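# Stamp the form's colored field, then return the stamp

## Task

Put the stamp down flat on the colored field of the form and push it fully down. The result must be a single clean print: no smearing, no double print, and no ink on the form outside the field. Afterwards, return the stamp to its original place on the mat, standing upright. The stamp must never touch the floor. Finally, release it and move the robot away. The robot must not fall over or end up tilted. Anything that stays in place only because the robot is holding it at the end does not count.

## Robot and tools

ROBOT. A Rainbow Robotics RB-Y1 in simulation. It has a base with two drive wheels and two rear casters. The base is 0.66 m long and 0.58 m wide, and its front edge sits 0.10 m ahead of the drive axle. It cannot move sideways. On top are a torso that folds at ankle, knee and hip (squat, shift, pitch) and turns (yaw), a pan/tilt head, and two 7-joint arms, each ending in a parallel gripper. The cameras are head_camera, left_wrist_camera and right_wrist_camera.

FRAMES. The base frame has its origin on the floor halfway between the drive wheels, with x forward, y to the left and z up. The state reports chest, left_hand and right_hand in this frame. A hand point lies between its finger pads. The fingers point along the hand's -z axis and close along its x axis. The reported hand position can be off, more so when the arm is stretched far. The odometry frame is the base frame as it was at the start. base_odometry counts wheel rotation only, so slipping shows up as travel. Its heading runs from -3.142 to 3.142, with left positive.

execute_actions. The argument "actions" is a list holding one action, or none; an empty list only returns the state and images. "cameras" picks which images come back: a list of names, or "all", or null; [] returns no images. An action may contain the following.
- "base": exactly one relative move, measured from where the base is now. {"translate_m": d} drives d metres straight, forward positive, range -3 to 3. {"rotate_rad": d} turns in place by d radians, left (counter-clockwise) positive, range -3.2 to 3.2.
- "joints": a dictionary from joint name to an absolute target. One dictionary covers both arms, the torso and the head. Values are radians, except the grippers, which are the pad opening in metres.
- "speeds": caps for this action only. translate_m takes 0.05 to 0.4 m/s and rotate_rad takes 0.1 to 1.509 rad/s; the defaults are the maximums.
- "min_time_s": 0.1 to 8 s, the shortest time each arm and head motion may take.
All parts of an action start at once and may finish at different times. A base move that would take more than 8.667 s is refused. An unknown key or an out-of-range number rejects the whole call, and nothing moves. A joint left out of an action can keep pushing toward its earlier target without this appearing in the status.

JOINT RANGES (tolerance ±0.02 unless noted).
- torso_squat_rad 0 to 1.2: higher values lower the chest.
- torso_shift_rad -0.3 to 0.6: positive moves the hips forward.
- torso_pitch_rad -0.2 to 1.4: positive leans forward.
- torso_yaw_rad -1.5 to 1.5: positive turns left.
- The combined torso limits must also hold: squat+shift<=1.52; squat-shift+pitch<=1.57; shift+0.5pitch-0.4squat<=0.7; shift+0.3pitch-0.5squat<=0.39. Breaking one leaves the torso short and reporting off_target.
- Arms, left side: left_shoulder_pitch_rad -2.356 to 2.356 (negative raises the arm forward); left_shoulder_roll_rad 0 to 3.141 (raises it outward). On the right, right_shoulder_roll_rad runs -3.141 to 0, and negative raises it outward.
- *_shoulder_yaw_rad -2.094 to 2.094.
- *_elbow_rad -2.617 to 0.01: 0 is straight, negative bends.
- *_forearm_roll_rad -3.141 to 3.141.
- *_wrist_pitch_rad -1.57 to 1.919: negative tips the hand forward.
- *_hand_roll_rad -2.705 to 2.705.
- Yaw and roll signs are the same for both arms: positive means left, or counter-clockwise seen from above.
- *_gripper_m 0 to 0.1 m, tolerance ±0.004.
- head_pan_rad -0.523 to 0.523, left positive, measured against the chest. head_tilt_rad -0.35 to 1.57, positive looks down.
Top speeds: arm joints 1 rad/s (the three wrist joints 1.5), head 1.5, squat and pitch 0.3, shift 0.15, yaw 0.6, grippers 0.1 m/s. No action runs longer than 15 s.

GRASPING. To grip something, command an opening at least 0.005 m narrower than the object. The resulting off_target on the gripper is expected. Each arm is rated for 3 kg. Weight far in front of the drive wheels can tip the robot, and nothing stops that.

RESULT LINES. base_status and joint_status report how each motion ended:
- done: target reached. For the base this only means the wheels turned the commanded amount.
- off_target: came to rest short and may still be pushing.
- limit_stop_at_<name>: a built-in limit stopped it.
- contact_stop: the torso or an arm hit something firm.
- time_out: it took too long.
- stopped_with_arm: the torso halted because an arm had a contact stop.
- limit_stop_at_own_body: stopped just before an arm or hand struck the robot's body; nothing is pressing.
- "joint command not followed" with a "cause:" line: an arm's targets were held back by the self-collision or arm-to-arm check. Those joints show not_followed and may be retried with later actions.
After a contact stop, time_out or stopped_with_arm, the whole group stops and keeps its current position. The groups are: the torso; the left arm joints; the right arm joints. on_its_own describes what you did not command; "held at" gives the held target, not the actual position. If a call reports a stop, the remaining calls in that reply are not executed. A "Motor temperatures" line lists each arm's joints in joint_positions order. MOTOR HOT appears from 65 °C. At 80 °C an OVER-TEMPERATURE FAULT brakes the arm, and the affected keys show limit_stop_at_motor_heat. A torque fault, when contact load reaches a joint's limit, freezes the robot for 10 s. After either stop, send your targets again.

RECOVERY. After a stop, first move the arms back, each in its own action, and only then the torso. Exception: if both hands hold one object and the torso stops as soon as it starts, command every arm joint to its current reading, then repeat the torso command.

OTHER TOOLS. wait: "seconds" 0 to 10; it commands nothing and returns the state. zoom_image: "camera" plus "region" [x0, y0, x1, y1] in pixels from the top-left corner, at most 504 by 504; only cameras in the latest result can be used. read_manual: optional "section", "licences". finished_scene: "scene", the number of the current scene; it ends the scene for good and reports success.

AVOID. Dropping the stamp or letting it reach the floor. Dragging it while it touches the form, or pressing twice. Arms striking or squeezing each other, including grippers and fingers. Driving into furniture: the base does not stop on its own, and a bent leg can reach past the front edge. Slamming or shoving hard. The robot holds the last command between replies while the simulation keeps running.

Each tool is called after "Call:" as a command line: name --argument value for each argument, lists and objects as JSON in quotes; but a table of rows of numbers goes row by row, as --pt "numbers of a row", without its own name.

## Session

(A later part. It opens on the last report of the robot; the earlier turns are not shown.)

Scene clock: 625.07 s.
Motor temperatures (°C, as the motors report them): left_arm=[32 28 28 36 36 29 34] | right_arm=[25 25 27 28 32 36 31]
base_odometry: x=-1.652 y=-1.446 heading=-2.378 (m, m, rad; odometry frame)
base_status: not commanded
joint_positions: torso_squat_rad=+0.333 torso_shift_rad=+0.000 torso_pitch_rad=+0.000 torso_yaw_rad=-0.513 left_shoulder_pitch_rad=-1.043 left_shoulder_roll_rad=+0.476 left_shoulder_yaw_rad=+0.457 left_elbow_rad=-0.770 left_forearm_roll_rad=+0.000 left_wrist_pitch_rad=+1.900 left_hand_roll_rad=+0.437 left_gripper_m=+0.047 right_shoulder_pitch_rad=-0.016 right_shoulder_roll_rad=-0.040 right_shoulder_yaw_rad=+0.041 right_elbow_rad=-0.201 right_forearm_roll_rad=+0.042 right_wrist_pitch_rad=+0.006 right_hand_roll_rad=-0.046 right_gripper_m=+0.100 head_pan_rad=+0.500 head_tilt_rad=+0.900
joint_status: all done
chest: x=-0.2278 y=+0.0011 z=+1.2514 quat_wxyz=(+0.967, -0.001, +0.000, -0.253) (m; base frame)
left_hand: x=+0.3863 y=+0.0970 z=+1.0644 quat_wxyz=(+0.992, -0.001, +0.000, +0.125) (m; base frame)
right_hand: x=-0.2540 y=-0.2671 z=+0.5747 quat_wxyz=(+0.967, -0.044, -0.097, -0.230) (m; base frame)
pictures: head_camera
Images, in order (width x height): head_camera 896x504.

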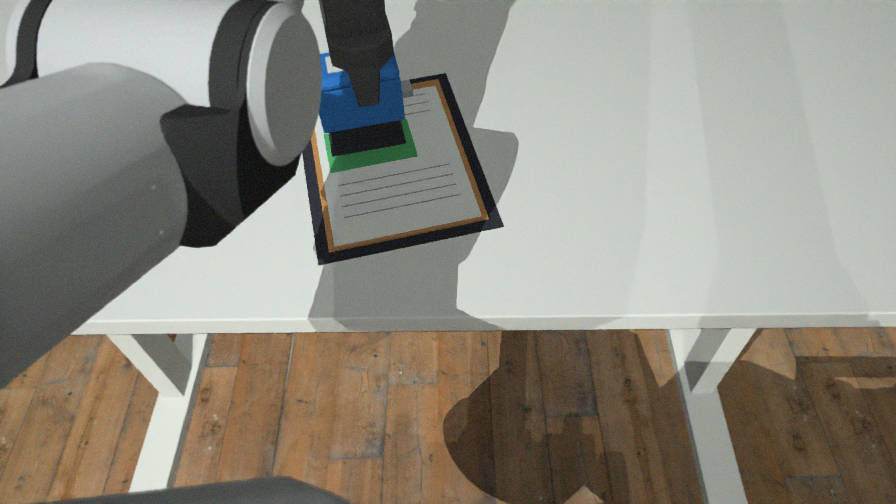

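Call:
execute_actions --actions '[{"joints": {"torso_squat_rad": 0.469}}]' --cameras '["head_camera"]'

Scene clock: 640.33 s.
Motor temperatures (°C, as the motors report them): left_arm=[32 28 28 36 36 29 34] | right_arm=[25 25 27 28 32 36 31]
base_odometry: x=-1.652 y=-1.446 heading=-2.378 (m, m, rad; odometry frame)
base_status: not commanded
joint_positions: torso_squat_rad=+0.469 torso_shift_rad=+0.000 torso_pitch_rad=+0.000 torso_yaw_rad=-0.513 left_shoulder_pitch_rad=-1.044 left_shoulder_roll_rad=+0.476 left_shoulder_yaw_rad=+0.457 left_elbow_rad=-0.771 left_forearm_roll_rad=+0.000 left_wrist_pitch_rad=+1.900 left_hand_roll_rad=+0.437 left_gripper_m=+0.047 right_shoulder_pitch_rad=-0.016 right_shoulder_roll_rad=-0.040 right_shoulder_yaw_rad=+0.041 right_elbow_rad=-0.201 right_forearm_roll_rad=+0.042 right_wrist_pitch_rad=+0.006 right_hand_roll_rad=-0.046 right_gripper_m=+0.100 head_pan_rad=+0.500 head_tilt_rad=+0.900
joint_status: all done
chest: x=-0.2278 y=+0.0010 z=+1.2143 quat_wxyz=(+0.967, -0.001, +0.000, -0.253) (m; base frame)
left_hand: x=+0.3867 y=+0.0968 z=+1.0281 quat_wxyz=(+0.992, -0.001, -0.001, +0.125) (m; base frame)
right_hand: x=-0.2540 y=-0.2672 z=+0.5376 quat_wxyz=(+0.967, -0.044, -0.097, -0.230) (m; base frame)
pictures: head_camera
Images, in order (width x height): head_camera 896x504.

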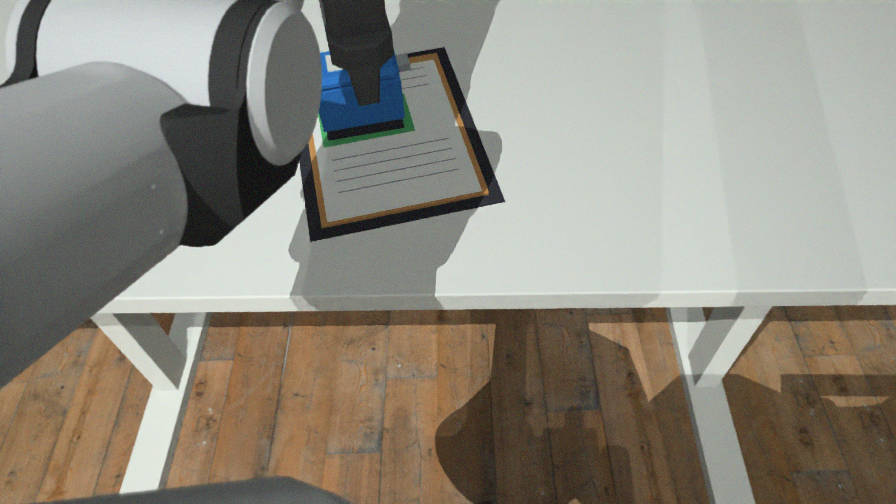

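Call:
zoom_image --camera "head_camera" --region '[290, 40, 460, 180]'

Region (290, 40, 460, 180) of head_camera's 896x504 image, scaled by 2.965, with more detail than that image has; it fills the top 415 rows of this view, and the rest is white.

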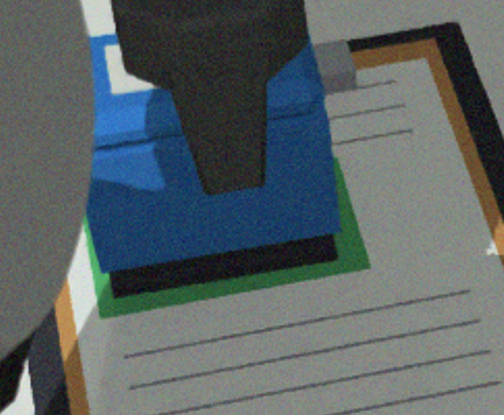

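Call:
execute_actions --actions '[{"joints": {"torso_squat_rad": 0.4884}}]' --cameras '["head_camera"]'

Scene clock: 649.23 s.
Motor temperatures (°C, as the motors report them): left_arm=[32 28 28 35 36 29 34] | right_arm=[25 25 27 28 32 36 31]
base_odometry: x=-1.652 y=-1.446 heading=-2.378 (m, m, rad; odometry frame)
base_status: not commanded
joint_positions: torso_squat_rad=+0.488 torso_shift_rad=+0.000 torso_pitch_rad=+0.000 torso_yaw_rad=-0.513 left_shoulder_pitch_rad=-1.045 left_shoulder_roll_rad=+0.477 left_shoulder_yaw_rad=+0.457 left_elbow_rad=-0.771 left_forearm_roll_rad=+0.000 left_wrist_pitch_rad=+1.900 left_hand_roll_rad=+0.437 left_gripper_m=+0.047 right_shoulder_pitch_rad=-0.016 right_shoulder_roll_rad=-0.040 right_shoulder_yaw_rad=+0.041 right_elbow_rad=-0.201 right_forearm_roll_rad=+0.042 right_wrist_pitch_rad=+0.006 right_hand_roll_rad=-0.046 right_gripper_m=+0.100 head_pan_rad=+0.500 head_tilt_rad=+0.900
joint_status: all done
chest: x=-0.2281 y=+0.0010 z=+1.2081 quat_wxyz=(+0.967, -0.001, +0.000, -0.253) (m; base frame)
left_hand: x=+0.3873 y=+0.0969 z=+1.0234 quat_wxyz=(+0.992, -0.002, -0.003, +0.125) (m; base frame)
right_hand: x=-0.2539 y=-0.2672 z=+0.5313 quat_wxyz=(+0.967, -0.044, -0.097, -0.230) (m; base frame)
pictures: head_camera
Images, in order (width x height): head_camera 896x504.

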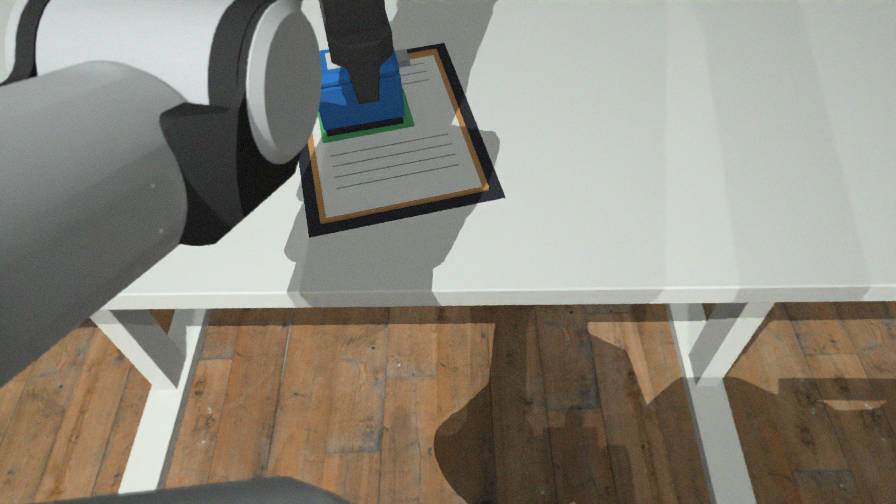

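Call:
zoom_image --camera "head_camera" --region '[290, 40, 460, 180]'

Region (290, 40, 460, 180) of head_camera's 896x504 image, scaled by 2.965, with more detail than that image has; it fills the top 415 rows of this view, and the rest is white.

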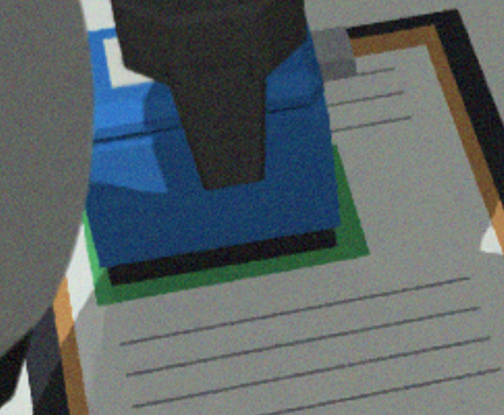

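Call:
execute_actions --actions '[{"joints": {"torso_squat_rad": 0.502}}]' --cameras '["head_camera"]'

Scene clock: 659.93 s.
Motor temperatures (°C, as the motors report them): left_arm=[31 28 28 35 36 29 34] | right_arm=[25 25 27 28 32 36 31]
base_odometry: x=-1.652 y=-1.446 heading=-2.378 (m, m, rad; odometry frame)
base_status: not commanded
joint_positions: torso_squat_rad=+0.502 torso_shift_rad=+0.000 torso_pitch_rad=-0.001 torso_yaw_rad=-0.513 left_shoulder_pitch_rad=-1.047 left_shoulder_roll_rad=+0.478 left_shoulder_yaw_rad=+0.457 left_elbow_rad=-0.772 left_forearm_roll_rad=+0.000 left_wrist_pitch_rad=+1.900 left_hand_roll_rad=+0.437 left_gripper_m=+0.047 right_shoulder_pitch_rad=-0.016 right_shoulder_roll_rad=-0.040 right_shoulder_yaw_rad=+0.041 right_elbow_rad=-0.201 right_forearm_roll_rad=+0.042 right_wrist_pitch_rad=+0.006 right_hand_roll_rad=-0.046 right_gripper_m=+0.100 head_pan_rad=+0.500 head_tilt_rad=+0.900
joint_status: all done
chest: x=-0.2285 y=+0.0010 z=+1.2035 quat_wxyz=(+0.967, -0.001, -0.001, -0.253) (m; base frame)
left_hand: x=+0.3878 y=+0.0968 z=+1.0207 quat_wxyz=(+0.992, -0.002, -0.004, +0.125) (m; base frame)
right_hand: x=-0.2538 y=-0.2672 z=+0.5268 quat_wxyz=(+0.967, -0.044, -0.098, -0.230) (m; base frame)
pictures: head_camera
Images, in order (width x height): head_camera 896x504.

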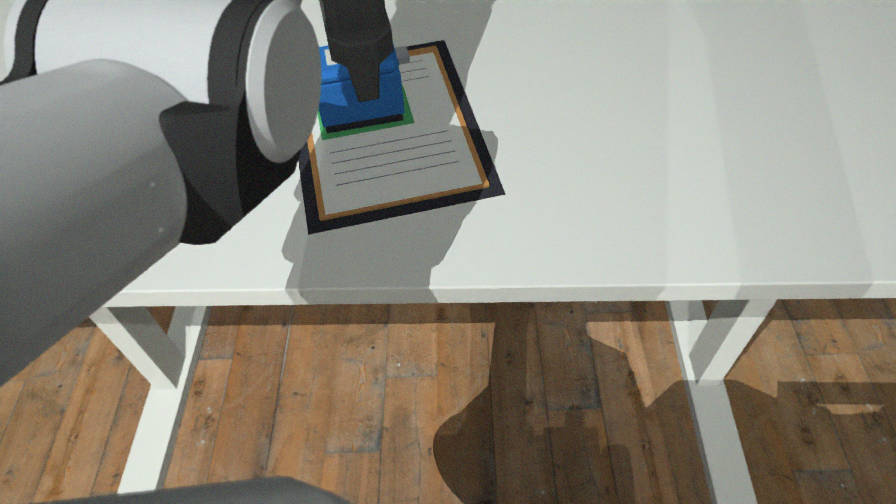

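Call:
zoom_image --camera "head_camera" --region '[290, 40, 460, 180]'

Region (290, 40, 460, 180) of head_camera's 896x504 image, scaled by 2.965, with more detail than that image has; it fills the top 415 rows of this view, and the rest is white.

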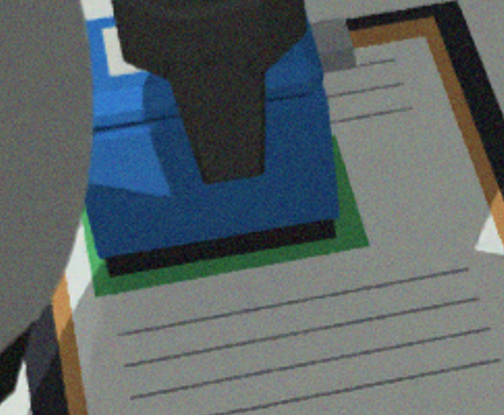

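Call:
execute_actions --actions '[{"joints": {"torso_squat_rad": 0.1}}]' --cameras '["head_camera"]'

Scene clock: 679.70 s.
Motor temperatures (°C, as the motors report them): left_arm=[31 28 28 35 36 29 34] | right_arm=[25 25 27 28 32 36 31]
base_odometry: x=-1.652 y=-1.446 heading=-2.378 (m, m, rad; odometry frame)
base_status: not commanded
joint_positions: torso_squat_rad=+0.100 torso_shift_rad=+0.000 torso_pitch_rad=+0.001 torso_yaw_rad=-0.513 left_shoulder_pitch_rad=-1.043 left_shoulder_roll_rad=+0.476 left_shoulder_yaw_rad=+0.457 left_elbow_rad=-0.770 left_forearm_roll_rad=+0.000 left_wrist_pitch_rad=+1.900 left_hand_roll_rad=+0.437 left_gripper_m=+0.047 right_shoulder_pitch_rad=-0.016 right_shoulder_roll_rad=-0.040 right_shoulder_yaw_rad=+0.041 right_elbow_rad=-0.201 right_forearm_roll_rad=+0.042 right_wrist_pitch_rad=+0.006 right_hand_roll_rad=-0.046 right_gripper_m=+0.100 head_pan_rad=+0.500 head_tilt_rad=+0.900
joint_status: all done
chest: x=-0.2275 y=+0.0011 z=+1.2864 quat_wxyz=(+0.967, -0.001, +0.000, -0.253) (m; base frame)
left_hand: x=+0.3867 y=+0.0970 z=+1.0995 quat_wxyz=(+0.992, -0.001, +0.000, +0.125) (m; base frame)
right_hand: x=-0.2540 y=-0.2671 z=+0.6097 quat_wxyz=(+0.967, -0.044, -0.097, -0.230) (m; base frame)
pictures: head_camera
Images, in order (width x height): head_camera 896x504.

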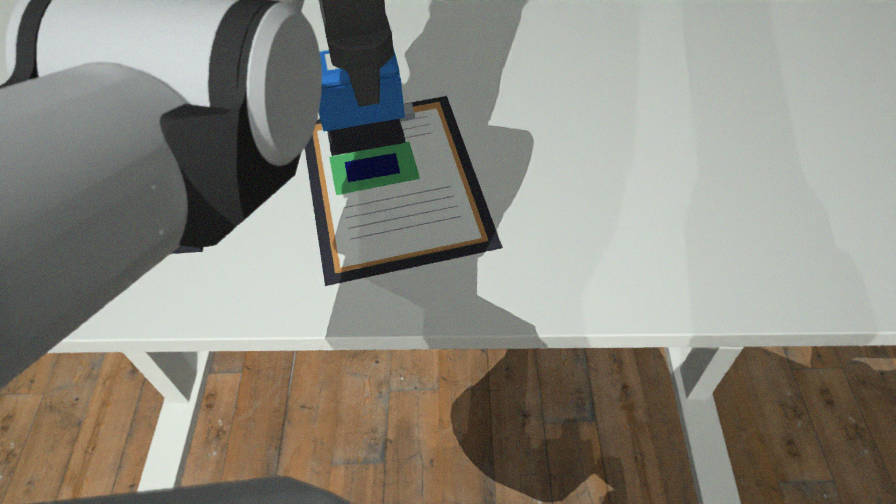

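Call:
execute_actions --actions '[{"base": {"translate_m": 0.0918}, "joints": {"torso_yaw_rad": 0.0, "left_hand_roll_rad": -0.3261, "head_pan_rad": 0.3}}]' --cameras '["head_camera"]'

Scene clock: 687.33 s.
Motor temperatures (°C, as the motors report them): left_arm=[31 28 28 35 36 29 34] | right_arm=[25 25 27 28 32 36 31]
base_odometry: x=-1.718 y=-1.510 heading=-2.377 (m, m, rad; odometry frame)
base_status: done
joint_positions: torso_squat_rad=+0.100 torso_shift_rad=+0.000 torso_pitch_rad=+0.001 torso_yaw_rad=+0.000 left_shoulder_pitch_rad=-1.043 left_shoulder_roll_rad=+0.476 left_shoulder_yaw_rad=+0.457 left_elbow_rad=-0.770 left_forearm_roll_rad=+0.000 left_wrist_pitch_rad=+1.900 left_hand_roll_rad=-0.326 left_gripper_m=+0.047 right_shoulder_pitch_rad=-0.017 right_shoulder_roll_rad=-0.040 right_shoulder_yaw_rad=+0.041 right_elbow_rad=-0.201 right_forearm_roll_rad=+0.042 right_wrist_pitch_rad=+0.006 right_hand_roll_rad=-0.046 right_gripper_m=+0.100 head_pan_rad=+0.300 head_tilt_rad=+0.900
joint_status: all done
chest: x=-0.2275 y=+0.0011 z=+1.2864 quat_wxyz=(+1.000, -0.001, +0.000, +0.000) (m; base frame)
left_hand: x=+0.2605 y=+0.3859 z=+1.0989 quat_wxyz=(+1.000, -0.001, +0.000, +0.000) (m; base frame)
right_hand: x=-0.1195 y=-0.2456 z=+0.6096 quat_wxyz=(+0.994, -0.018, -0.104, +0.023) (m; base frame)
pictures: head_camera
Images, in order (width x height): head_camera 896x504.

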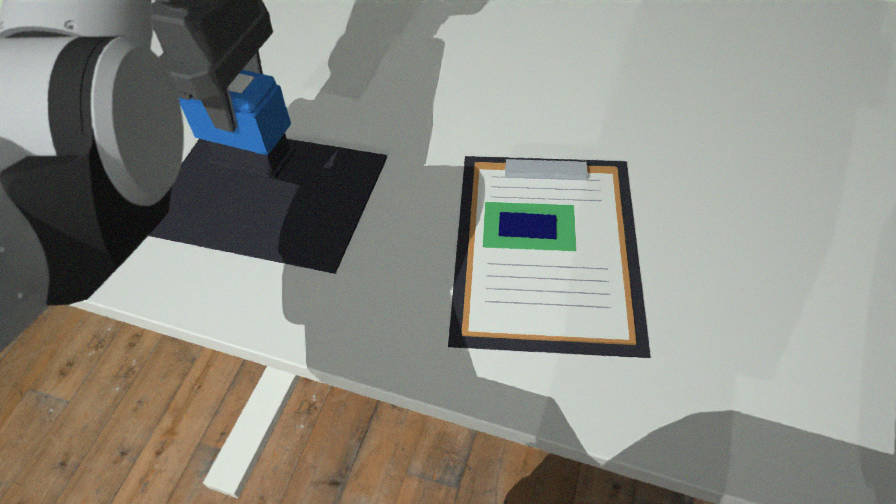

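Call:
execute_actions --actions '[{"joints": {"torso_squat_rad": 0.391}}]' --cameras '["head_camera"]'

Scene clock: 694.17 s.
Motor temperatures (°C, as the motors report them): left_arm=[31 28 28 35 36 29 34] | right_arm=[25 25 27 28 32 36 31]
base_odometry: x=-1.718 y=-1.510 heading=-2.377 (m, m, rad; odometry frame)
base_status: not commanded
joint_positions: torso_squat_rad=+0.391 torso_shift_rad=+0.000 torso_pitch_rad=+0.000 torso_yaw_rad=+0.000 left_shoulder_pitch_rad=-1.043 left_shoulder_roll_rad=+0.476 left_shoulder_yaw_rad=+0.457 left_elbow_rad=-0.770 left_forearm_roll_rad=+0.000 left_wrist_pitch_rad=+1.900 left_hand_roll_rad=-0.326 left_gripper_m=+0.047 right_shoulder_pitch_rad=-0.017 right_shoulder_roll_rad=-0.040 right_shoulder_yaw_rad=+0.041 right_elbow_rad=-0.201 right_forearm_roll_rad=+0.042 right_wrist_pitch_rad=+0.006 right_hand_roll_rad=-0.046 right_gripper_m=+0.100 head_pan_rad=+0.300 head_tilt_rad=+0.900
joint_status: all done
chest: x=-0.2277 y=+0.0011 z=+1.2371 quat_wxyz=(+1.000, -0.001, +0.000, +0.000) (m; base frame)
left_hand: x=+0.2603 y=+0.3858 z=+1.0497 quat_wxyz=(+1.000, -0.001, +0.000, +0.000) (m; base frame)
right_hand: x=-0.1195 y=-0.2456 z=+0.5603 quat_wxyz=(+0.994, -0.018, -0.105, +0.023) (m; base frame)
pictures: head_camera
Images, in order (width x height): head_camera 896x504.

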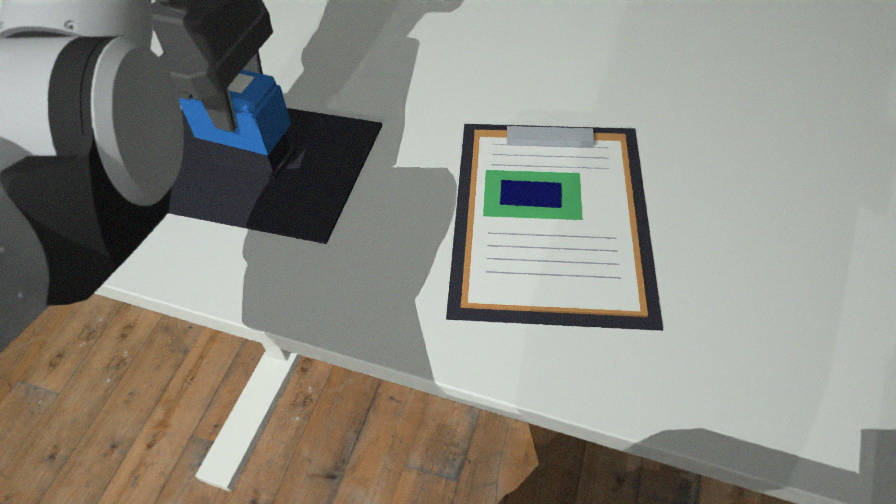

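Call:
execute_actions --actions '[{"joints": {"left_gripper_m": 0.1}}]' --cameras '["head_camera"]'

Scene clock: 697.80 s.
Motor temperatures (°C, as the motors report them): left_arm=[31 28 28 35 36 29 34] | right_arm=[25 25 27 28 32 36 31]
base_odometry: x=-1.718 y=-1.510 heading=-2.377 (m, m, rad; odometry frame)
base_status: not commanded
joint_positions: torso_squat_rad=+0.391 torso_shift_rad=+0.000 torso_pitch_rad=+0.000 torso_yaw_rad=+0.000 left_shoulder_pitch_rad=-1.043 left_shoulder_roll_rad=+0.476 left_shoulder_yaw_rad=+0.457 left_elbow_rad=-0.770 left_forearm_roll_rad=+0.000 left_wrist_pitch_rad=+1.900 left_hand_roll_rad=-0.326 left_gripper_m=+0.100 right_shoulder_pitch_rad=-0.017 right_shoulder_roll_rad=-0.040 right_shoulder_yaw_rad=+0.041 right_elbow_rad=-0.201 right_forearm_roll_rad=+0.042 right_wrist_pitch_rad=+0.006 right_hand_roll_rad=-0.046 right_gripper_m=+0.100 head_pan_rad=+0.300 head_tilt_rad=+0.900
joint_status: all done
chest: x=-0.2277 y=+0.0011 z=+1.2371 quat_wxyz=(+1.000, -0.001, +0.000, +0.000) (m; base frame)
left_hand: x=+0.2603 y=+0.3858 z=+1.0497 quat_wxyz=(+1.000, -0.001, +0.000, +0.000) (m; base frame)
right_hand: x=-0.1195 y=-0.2456 z=+0.5603 quat_wxyz=(+0.994, -0.018, -0.105, +0.023) (m; base frame)
pictures: head_camera
Images, in order (width x height): head_camera 896x504.

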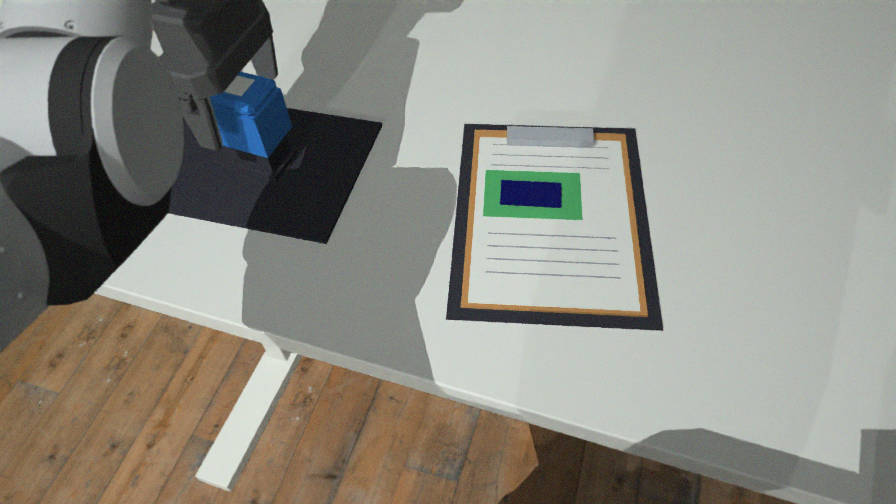

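Released. Lift straight up clear of the stamp first, then back away.

Call:
execute_actions --actions '[{"joints": {"torso_squat_rad": 0.1}}]' --cameras '[]'

Call:
execute_actions --actions '[{"base": {"translate_m": -0.4}, "joints": {"head_pan_rad": 0.2, "head_tilt_rad": 0.7}}]' --cameras '["head_camera"]'

Scene clock: 706.10 s.
Motor temperatures (°C, as the motors report them): left_arm=[31 28 28 35 36 29 34] | right_arm=[25 25 27 28 32 36 31]
base_odometry: x=-1.718 y=-1.510 heading=-2.377 (m, m, rad; odometry frame)
base_status: not commanded
joint_positions: torso_squat_rad=+0.100 torso_shift_rad=+0.000 torso_pitch_rad=+0.001 torso_yaw_rad=+0.000 left_shoulder_pitch_rad=-1.043 left_shoulder_roll_rad=+0.476 left_shoulder_yaw_rad=+0.457 left_elbow_rad=-0.770 left_forearm_roll_rad=+0.000 left_wrist_pitch_rad=+1.900 left_hand_roll_rad=-0.326 left_gripper_m=+0.100 right_shoulder_pitch_rad=-0.017 right_shoulder_roll_rad=-0.040 right_shoulder_yaw_rad=+0.041 right_elbow_rad=-0.201 right_forearm_roll_rad=+0.042 right_wrist_pitch_rad=+0.006 right_hand_roll_rad=-0.046 right_gripper_m=+0.100 head_pan_rad=+0.300 head_tilt_rad=+0.900
joint_status: all done
chest: x=-0.2275 y=+0.0011 z=+1.2864 quat_wxyz=(+1.000, -0.001, +0.000, +0.000) (m; base frame)
left_hand: x=+0.2604 y=+0.3859 z=+1.0989 quat_wxyz=(+1.000, -0.001, +0.000, +0.000) (m; base frame)
right_hand: x=-0.1195 y=-0.2456 z=+0.6096 quat_wxyz=(+0.994, -0.018, -0.105, +0.023) (m; base frame)
pictures: none
No camera images: the call's "cameras" was empty. Leave "cameras" out to get every camera's image.

Scene clock: 709.00 s.
Motor temperatures (°C, as the motors report them): left_arm=[31 28 28 35 36 29 34] | right_arm=[25 25 27 28 32 36 31]
base_odometry: x=-1.430 y=-1.233 heading=-2.375 (m, m, rad; odometry frame)
base_status: done
joint_positions: torso_squat_rad=+0.100 torso_shift_rad=+0.000 torso_pitch_rad=+0.000 torso_yaw_rad=+0.000 left_shoulder_pitch_rad=-1.043 left_shoulder_roll_rad=+0.476 left_shoulder_yaw_rad=+0.457 left_elbow_rad=-0.770 left_forearm_roll_rad=+0.000 left_wrist_pitch_rad=+1.900 left_hand_roll_rad=-0.326 left_gripper_m=+0.100 right_shoulder_pitch_rad=-0.016 right_shoulder_roll_rad=-0.040 right_shoulder_yaw_rad=+0.041 right_elbow_rad=-0.201 right_forearm_roll_rad=+0.042 right_wrist_pitch_rad=+0.006 right_hand_roll_rad=-0.046 right_gripper_m=+0.100 head_pan_rad=+0.200 head_tilt_rad=+0.700
joint_status: all done
chest: x=-0.2276 y=+0.0011 z=+1.2864 quat_wxyz=(+1.000, -0.001, +0.000, +0.000) (m; base frame)
left_hand: x=+0.2604 y=+0.3859 z=+1.0990 quat_wxyz=(+1.000, -0.001, +0.000, +0.000) (m; base frame)
right_hand: x=-0.1197 y=-0.2456 z=+0.6096 quat_wxyz=(+0.994, -0.018, -0.104, +0.023) (m; base frame)
pictures: head_camera
Images, in order (width x height): head_camera 896x504.

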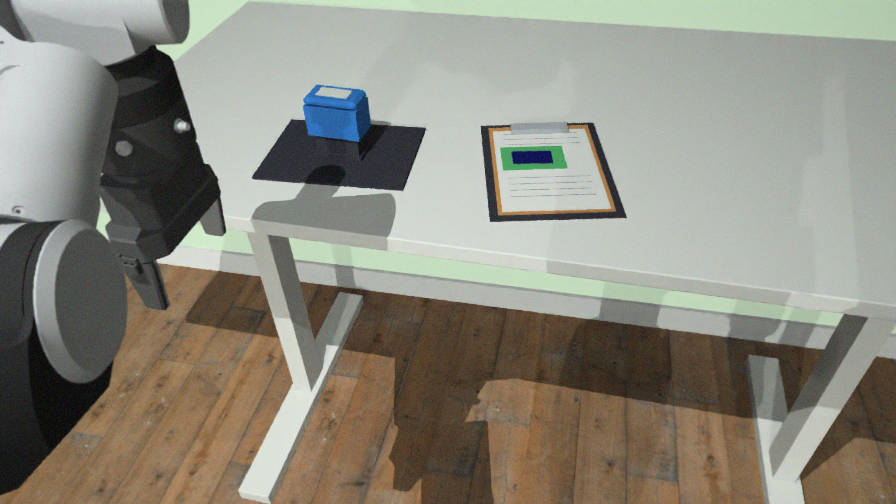

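The stamp is upright on the mat, there is a single print inside the field, and the robot is clear.

Call:
finished_scene --scene 1

The scene is finished: the task was done.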